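## Task

Put plates C16 and G51 from hotel H1 into the bin WASTE, leaving the bin standing upright; every remaining plate must finish resting in its original slot, resting there on its own rather than supported by the robot; finally release everything and withdraw the gripper.

## Robot and tools

Robot: one SCARA-type arm (scara4) with four axes: a vertical lift (0.000 to 0.550 m), shoulder (-2.000 to 2.000 rad), elbow (-2.800 to 2.800 rad) and wrist yaw (-12.566 to 12.566 rad), plus a two-finger parallel gripper that always stays level. The fingers point along the gripper's +x and close along its y. The controlled point, end_effector_position, sits midway between the rubber pads, roughly 2 to 3 cm back from the fingertips. Keep the elbow reading away from 0 by more than 0.4 rad, or the arm may fold and fault.

Scene frame: origin on the table surface under the arm base, +z up, +y to the left when facing along +x. Results report end_effector_position in metres and end_effector_quat_wxyz; the printed position gets less accurate at long reach.

Stations: H1 is a plate hotel with 6 slots numbered from the bottom (slot 1). Each plate has an ID label on its front. A plate counts as home when it lies flat on the shelf's two prongs, short end facing front, behind both front pins and between the side pins. Nest RG, in front of H1, is a place to park a plate temporarily (useful for moving plates that block access). WASTE is a loose, unanchored bin: a plate may be brought to the rim and dropped in, but cannot be retrieved afterwards; do not tip the bin.

Tools:
- execute_actions {actions, pictures}. actions holds at most one item. An empty list just returns the state. An action {"rows": [[dx, dy, dz, rz, opening], ...], "steps": n} gives 1 to 15 rows of 5 numbers each, one row per control step of 1/30 s (n up to 15, default 15; the final row repeats if rows run short). A wait is {"steps": n} with n up to 300, counted from the last result, including your reply time. pictures (boolean) chooses whether camera images come back; they come by default.
- Row meaning: dx, dy, dz, rz are an offset, expressed in the gripper's own axes, from the gripper pose shown in the most recent result (before any result in the scene, or for a second call in the same reply, from where the arm is when the action begins). Every row is relative to that same reference, not to the row before. Scale: 1.0 = 0.6 m for dx, dy, dz and 180 degrees for rz; all in [-1, 1]. rz turns from +x toward +y. opening is absolute, not an offset: +1 = 0.140 m fully open, -1 = closed command (pads still 0.066 m apart). Full open to closed takes at least about 0.6 s. All-zero offsets drive the arm back to the reference pose; they are not a pause.
- move {target, speed}: target is a single 5-number row with the same meaning and reference as above; the gripper travels a straight path toward it over 0.5 to 10 s (longer paths are cut off at 10 s). speed is path top speed in m/s, 0.002 to 0.5, default 0.25; rotation limited to twice that in rad/s. The opening is applied at the start. Rotation takes the shorter direction. The path ignores obstacles, and the real hand may lag, wander or overshoot speed, especially with the arm stretched. The result adds a move: line with the ending (done, off_target, moving, held, fault), active limits (paced = command clipped; held = safety check blocked some steps, after which motion can jump fast) and distance from target.
- wait {seconds}: 0 to 10 s, nothing new sent.
- zoom_image {camera, region}: camera is one of cam_head_left, cam_head_right, cam_high, cam_low, cam_wrist (all 896x504); region [x0, y0, x1, y1] in pixels, top-left origin, at most 504x504. Use it to read plate labels.


Motion details: each step, the command is clipped to within 70 mm and 16 degrees of the measured pose; after an action the arm continues only to the last clipped pose, so large displacements need several calls; check the pose and send the remainder. Offsets come from the measured pose, so repeating a small push into a rigid object does not press harder, but into a yielding object it keeps going.

Result lines: Joint positions lists lift (m), shoulder, elbow, wrist yaw (rad), pad gap (m). grip_measured is the measured opening on the command scale (readings may be off by about 1 mm consistently). To hold a plate, command an opening about 0.04 below grip_measured; smaller margins grip more lightly. "pose unreachable" means the clearance check altered or blocked the command; HELD marks steps not fully sent. "Hand target" shows where the controller is currently driving. MOTOR HOT appears from 85 °C; OVER-TEMPERATURE FAULT at 100 °C brakes the arm. A torque fault stops the arm 10 s and drops the rest of the call; load limits: lift 56.4 N, shoulder 8.46 N m, elbow 4.23 N m, wrist yaw 1.41 N m, including the held load. Grip force is about 18 N per pad; fast closes squeeze harder.

Avoid: knocking anything off the table (ends the scene), dropping or slipping plates outside the bin, slamming, fast contacts and targets set far past a contact, tipping WASTE, and leaving a plate held in place by the gripper. Occasional brief tugs on a held plate or pushes on loose objects may happen. Release and move clear before finishing.

Each tool is called after ">>>" as name(argument=value, ...), one argument or row to a line, values as JSON.

## Session

>>> execute_actions(
  actions=[],
)

Scene clock: 0.00 s of 9600.00 s.
end_effector_position=(+0.4303, +0.0320, +0.1324) grip_measured=+0.97 end_effector_quat_wxyz=(+0.920, +0.000, +0.000, -0.392)
Joint positions: [ 0.127 -0.291 -0.804  0.29   0.139]
Motor temperatures (°C, as the motors report them): [34 25 27 27]
Hand target: +0.430, +0.032, +0.132; +0.920, +0.000, +0.000, -0.392

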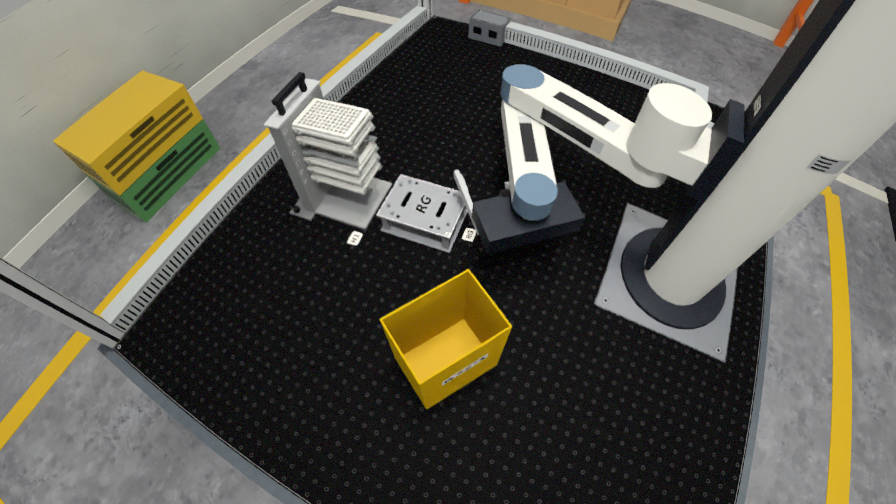

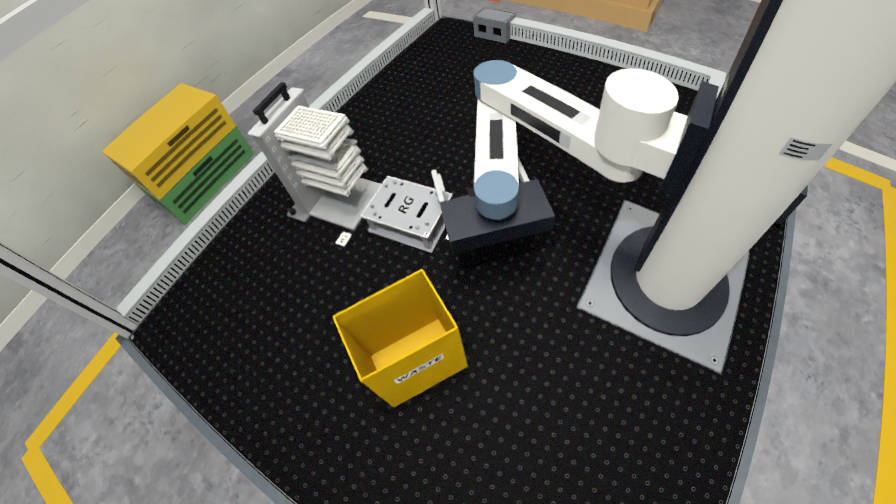

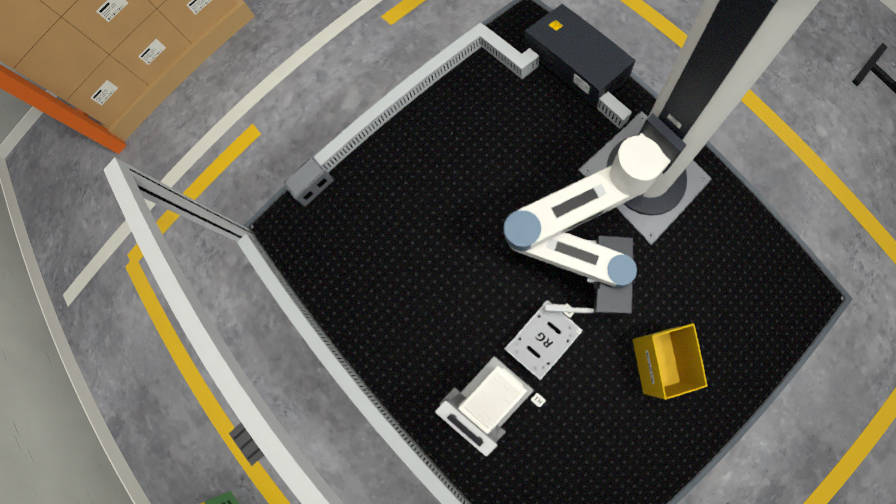

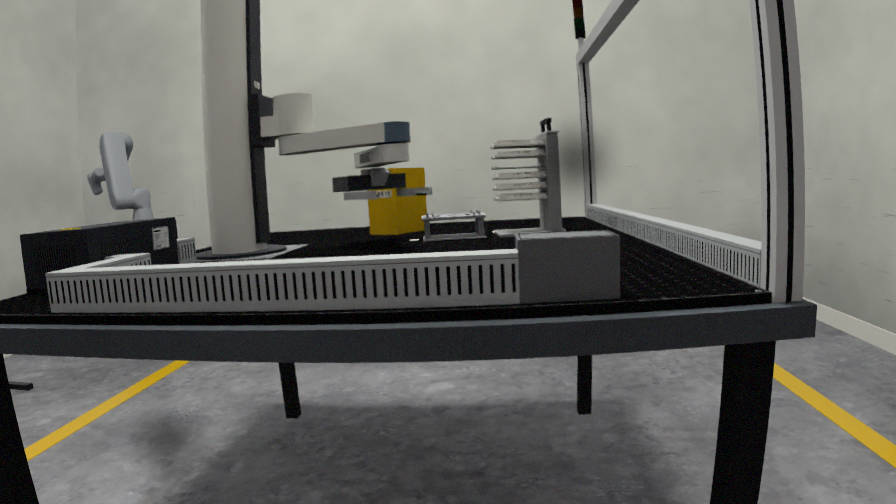

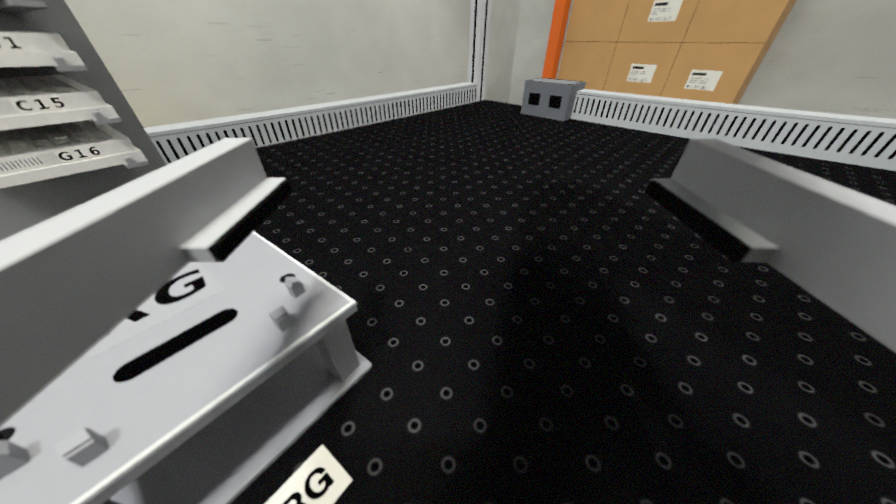

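>>> move(
  target=[0.012,0.22,0.12,0.3,0.2],
  speed=0.3,
)

Scene clock: 11.53 s of 9600.00 s.
end_effector_position=(+0.5305, +0.1183, +0.2045) grip_measured=+0.20 end_effector_quat_wxyz=(+0.998, +0.000, +0.000, +0.068)
Joint positions: [ 0.199 -0.521 -0.941  1.599  0.11 ]
Motor temperatures (°C, as the motors report them): [34 25 27 27]
Hand target: +0.530, +0.118, +0.204; +0.998, +0.000, +0.000, +0.068
Off the commanded pose: 0.000 m, 0 deg.
After step 90, 6.63 s passed at rest.
move: done

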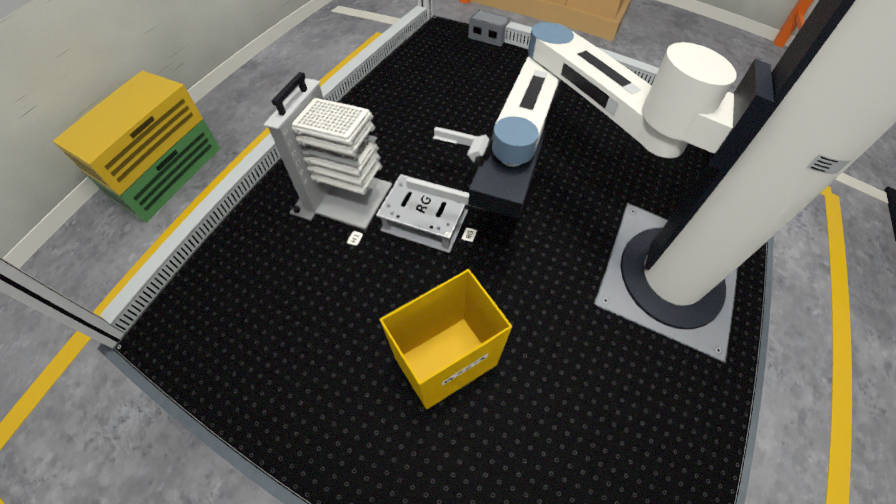

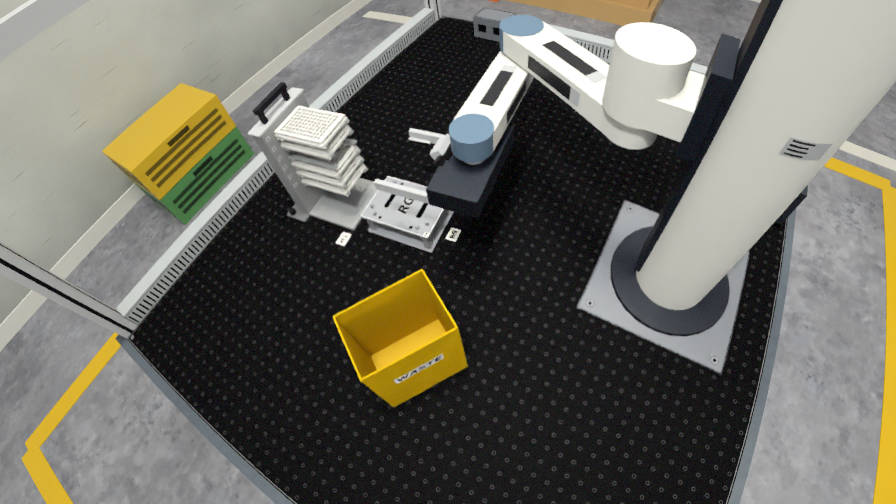

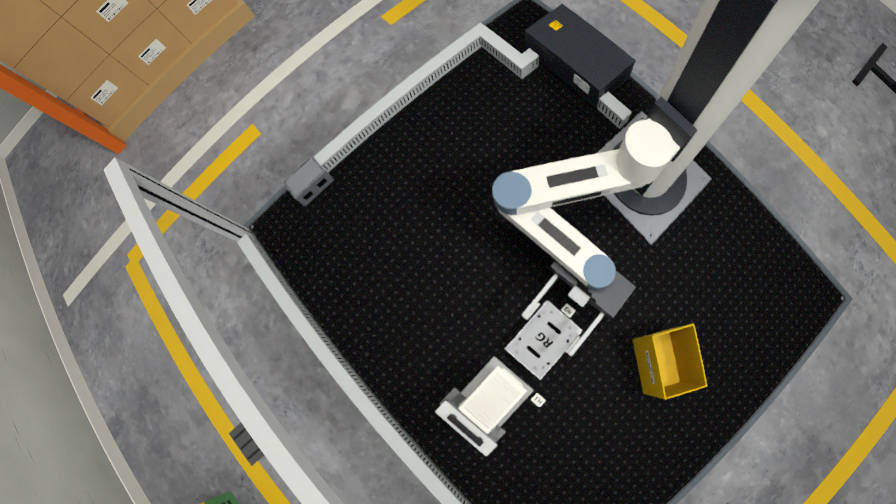

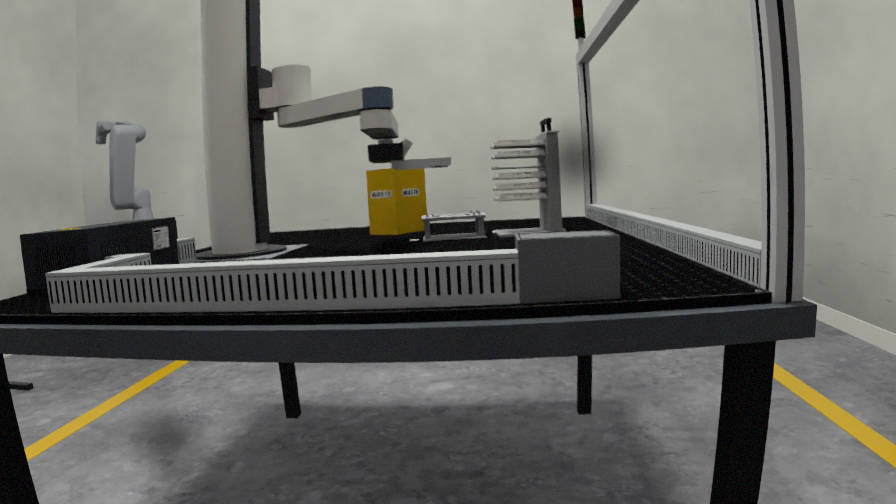

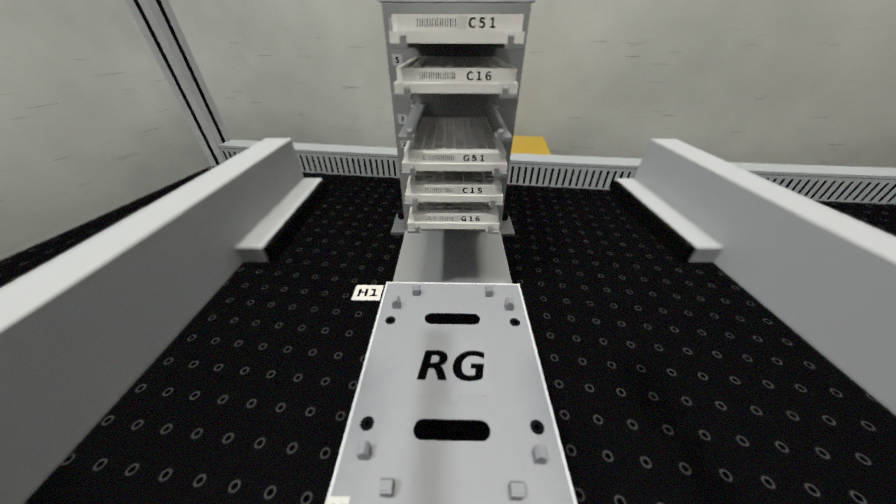

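>>> move(
  target=[0.23,0.005,0.046,0,0.2],
)

Scene clock: 19.87 s of 9600.00 s.
end_effector_position=(+0.6669, +0.1400, +0.2321) grip_measured=+0.20 end_effector_quat_wxyz=(+0.998, +0.000, +0.000, +0.068)
Joint positions: [ 0.227 -0.368 -1.596  2.1    0.11 ]
Motor temperatures (°C, as the motors report them): [34 25 27 27]
Hand target: +0.667, +0.140, +0.232; +0.998, +0.000, +0.000, +0.068
Off the commanded pose: 0.000 m, 0 deg.
After step 90, 4.37 s passed at rest.
move: done

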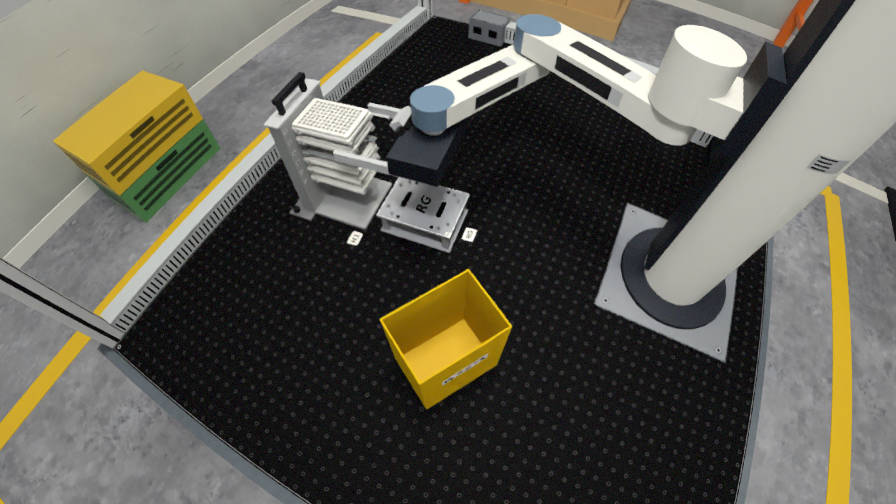

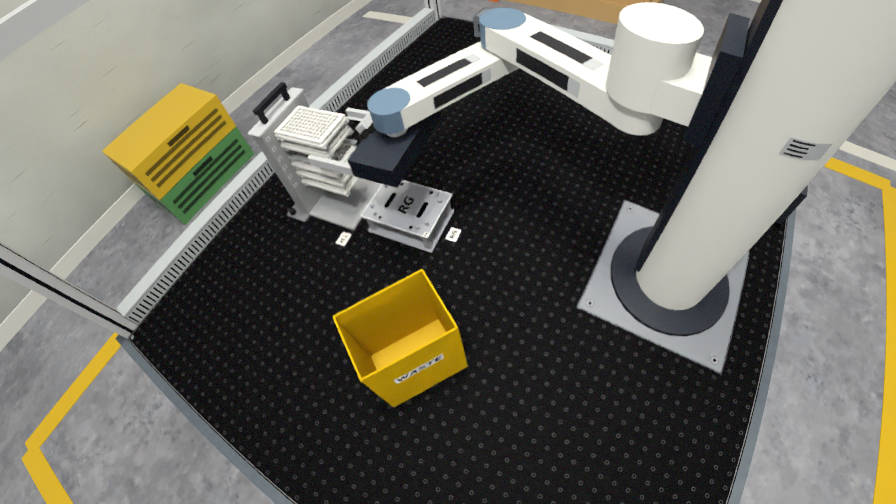

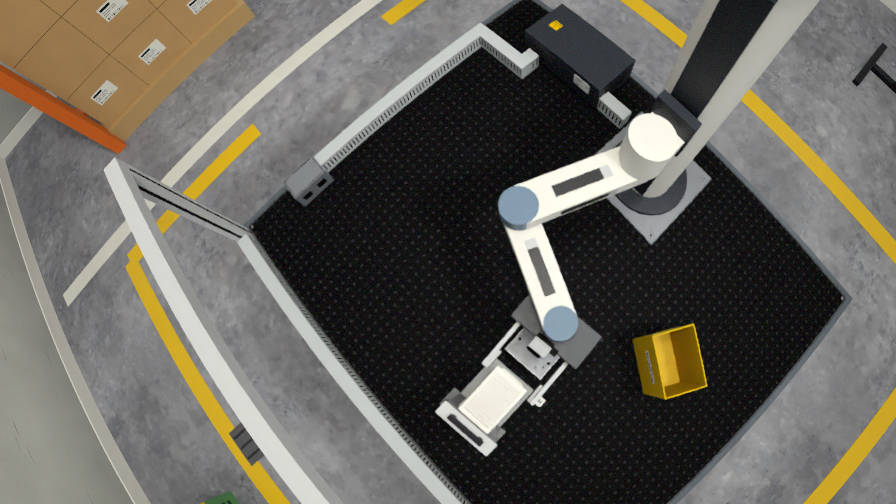

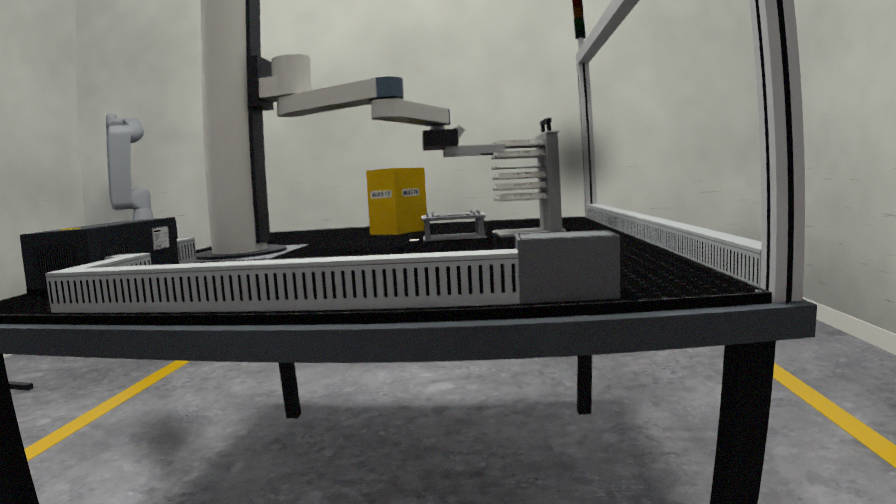

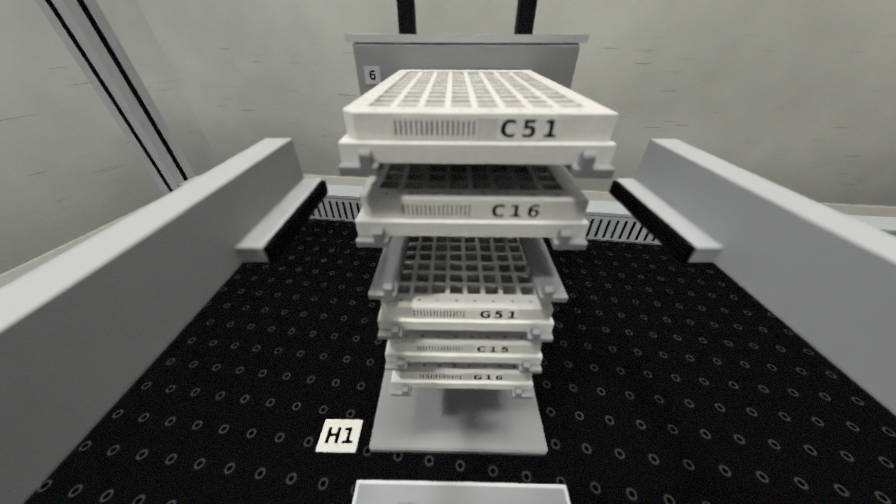

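>>> move(
  target=[0.093,-0.004,-0.004,-0.011,0.2],
  speed=0.1,
)

>>> execute_actions(
  actions=[
    {"rows":[[0,0,0,0,-0.45],[0,0,0,0,-0.45],[0,0,0,0,-0.45],[0,0,0,0,-0.45],[0,0,0,0,-0.45],[0,0,0,0,-0.48],[0,0,0,0,-0.5],[0,0,0,0,-0.52],[0,0,0,0,-0.54],[0,0,0,0,-0.56],[0,0,0,0,-0.58],[0,0,0,0,-0.6]]},
  ],
)

Scene clock: 31.90 s of 9600.00 s.
end_effector_position=(+0.7225, +0.1451, +0.2297) grip_measured=+0.20 end_effector_quat_wxyz=(+0.999, +0.000, +0.000, +0.051)
Joint positions: [ 0.225 -0.24  -1.935  2.276  0.11 ]
Motor temperatures (°C, as the motors report them): [34 25 27 27]
Hand target: +0.723, +0.145, +0.230; +0.999, +0.000, +0.000, +0.051
Off the commanded pose: 0.000 m, 0 deg.
After step 90, 8.17 s passed at rest.
move: done

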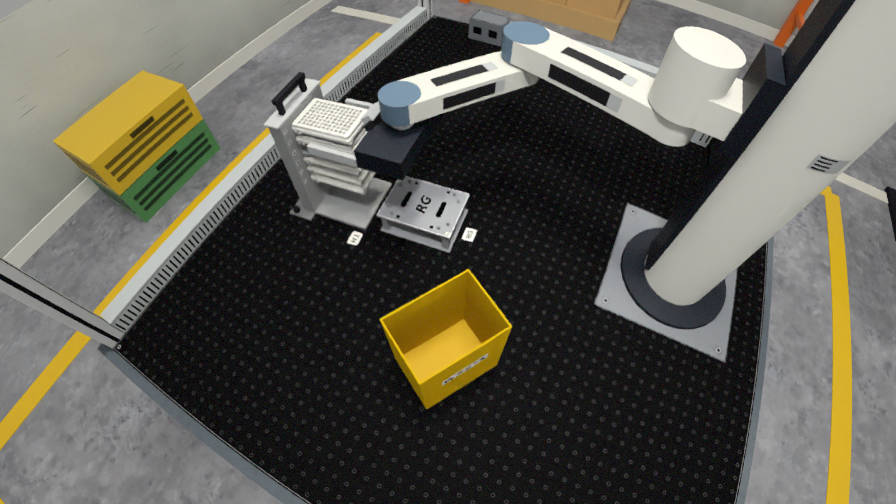

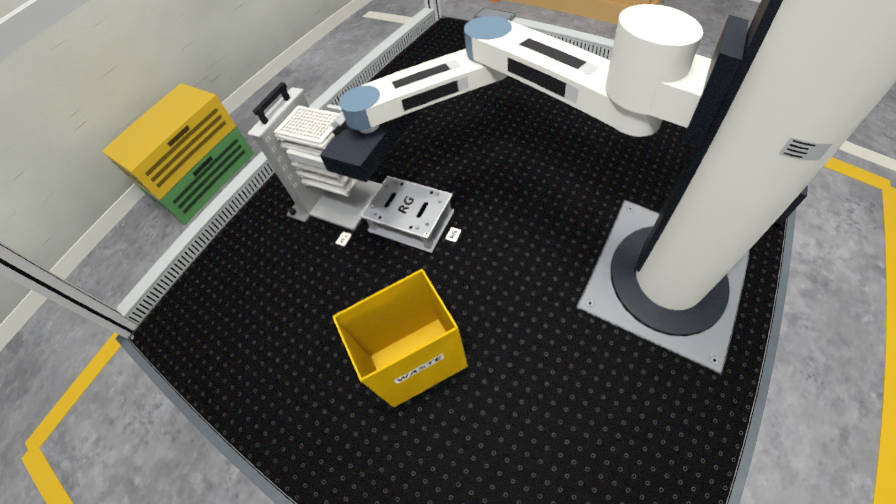

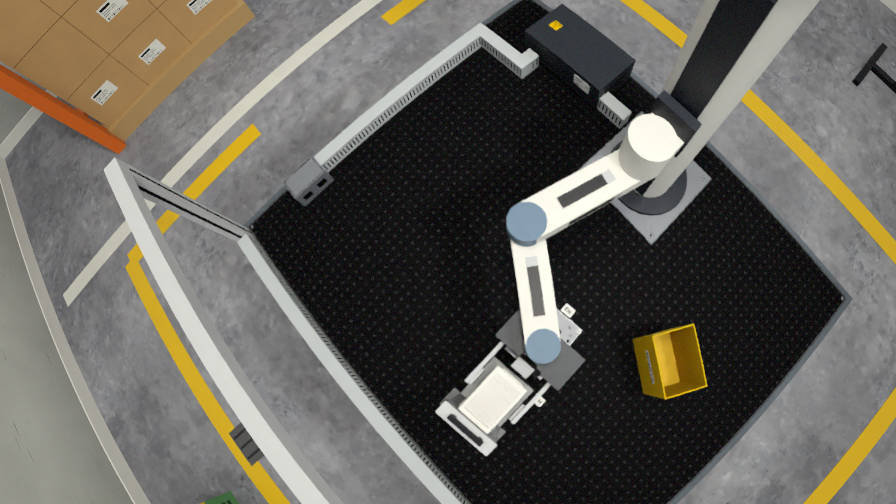

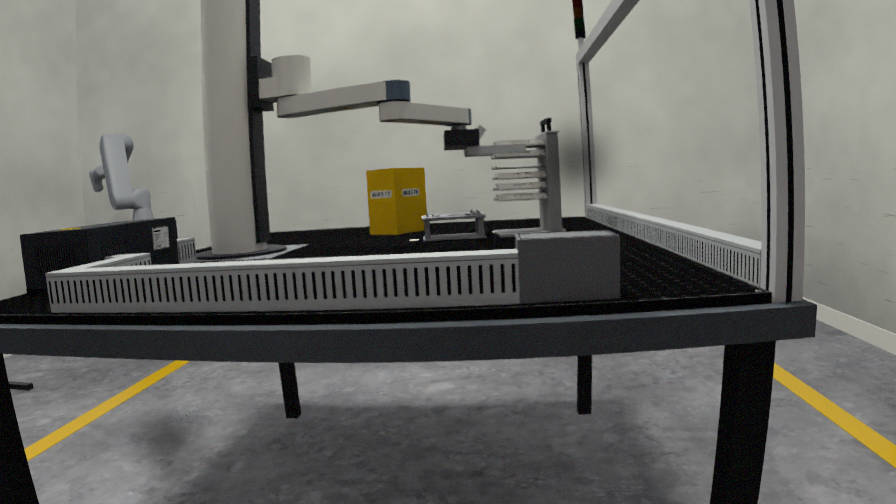

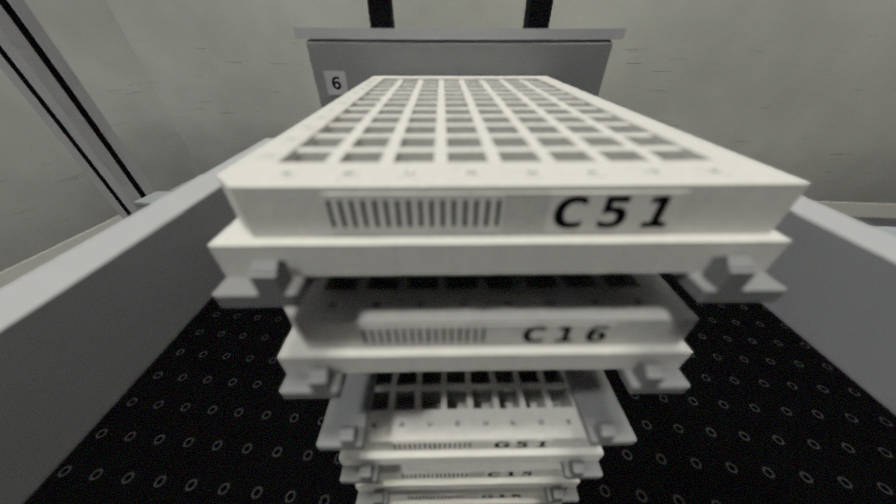

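Scene clock: 32.40 s of 9600.00 s.
end_effector_position=(+0.7225, +0.1454, +0.2297) grip_measured=-0.58 end_effector_quat_wxyz=(+0.999, +0.000, +0.000, +0.051)
Joint positions: [ 0.225 -0.24  -1.934  2.277  0.081]
Motor temperatures (°C, as the motors report them): [34 25 27 27]
Hand target: +0.723, +0.145, +0.230; +0.999, +0.000, +0.000, +0.051
Off the commanded pose: 0.000 m, 0 deg.
Steps of this call (steps 1 to 15: all 15 steps of this action). Readings (end_effector_position):
1: (+0.7225, +0.1451, +0.2297)
2: (+0.7225, +0.1451, +0.2297)
4: (+0.7225, +0.1451, +0.2297)
8: (+0.7225, +0.1451, +0.2297)
15: the state above

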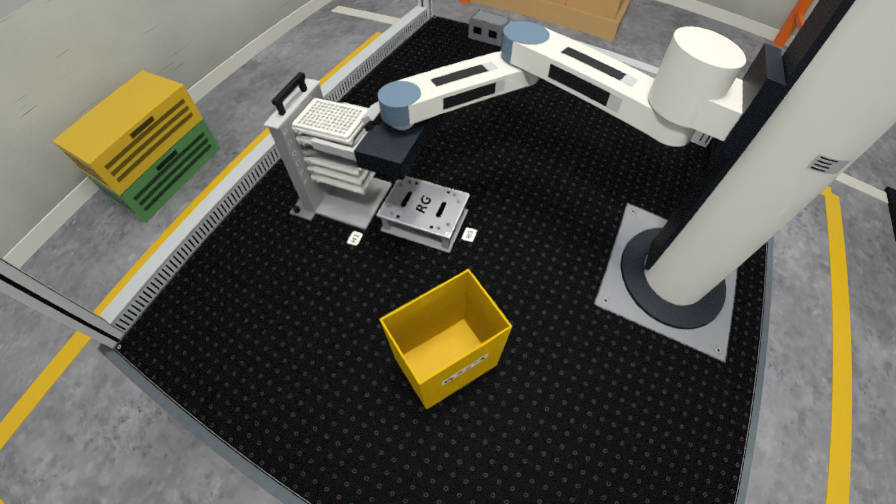

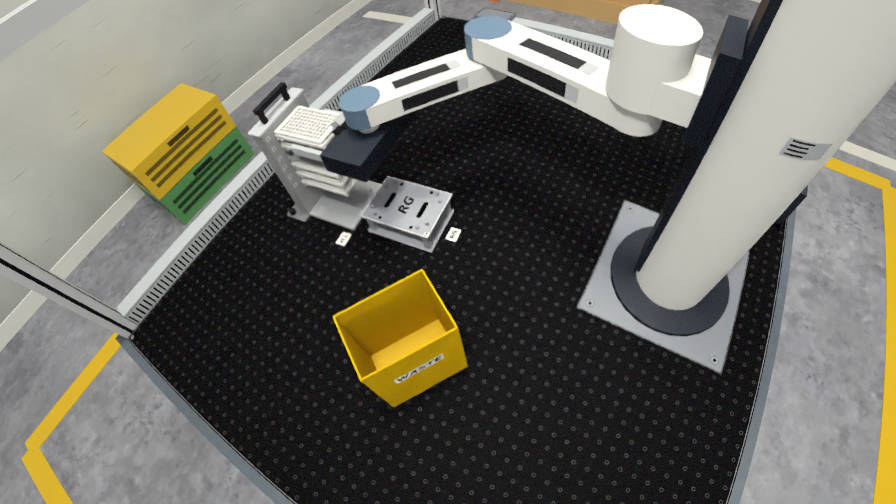

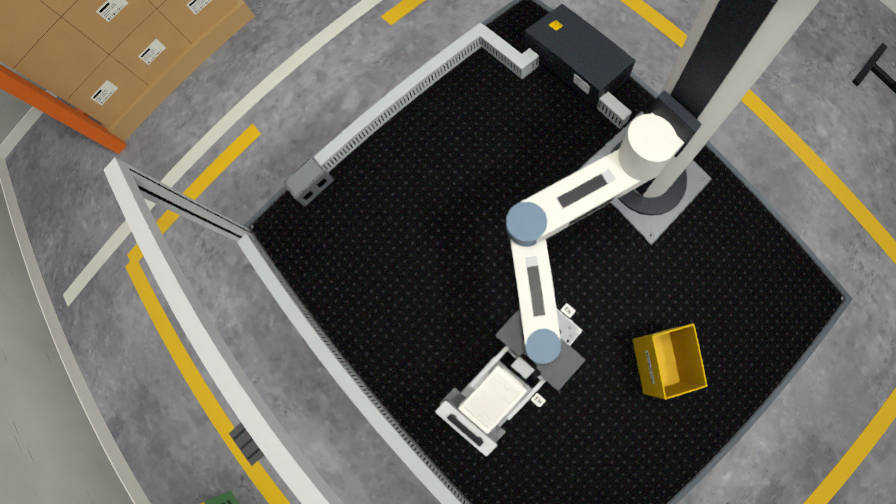

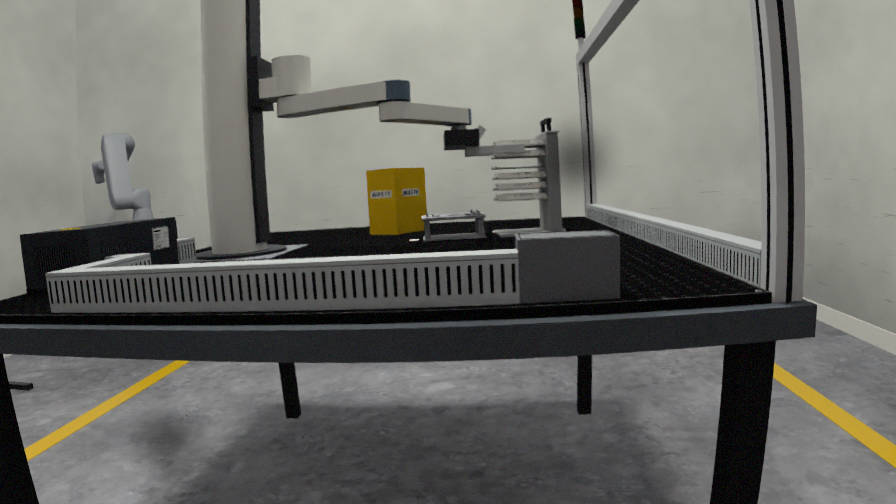

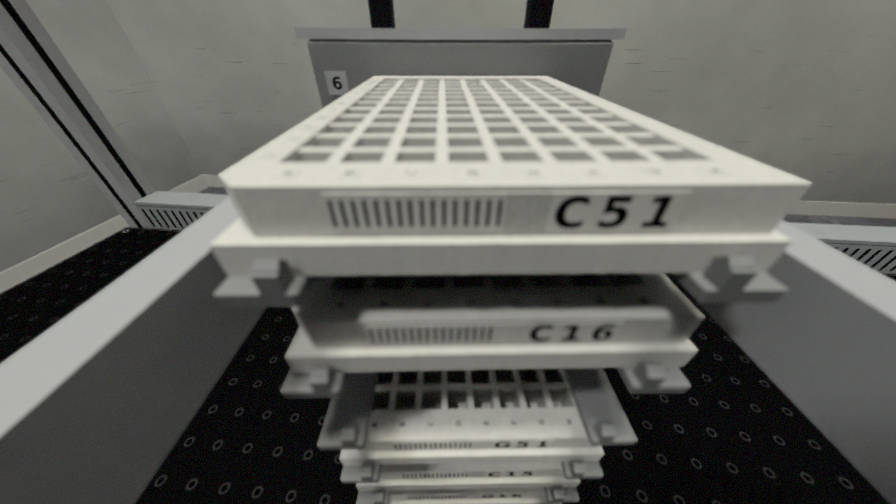

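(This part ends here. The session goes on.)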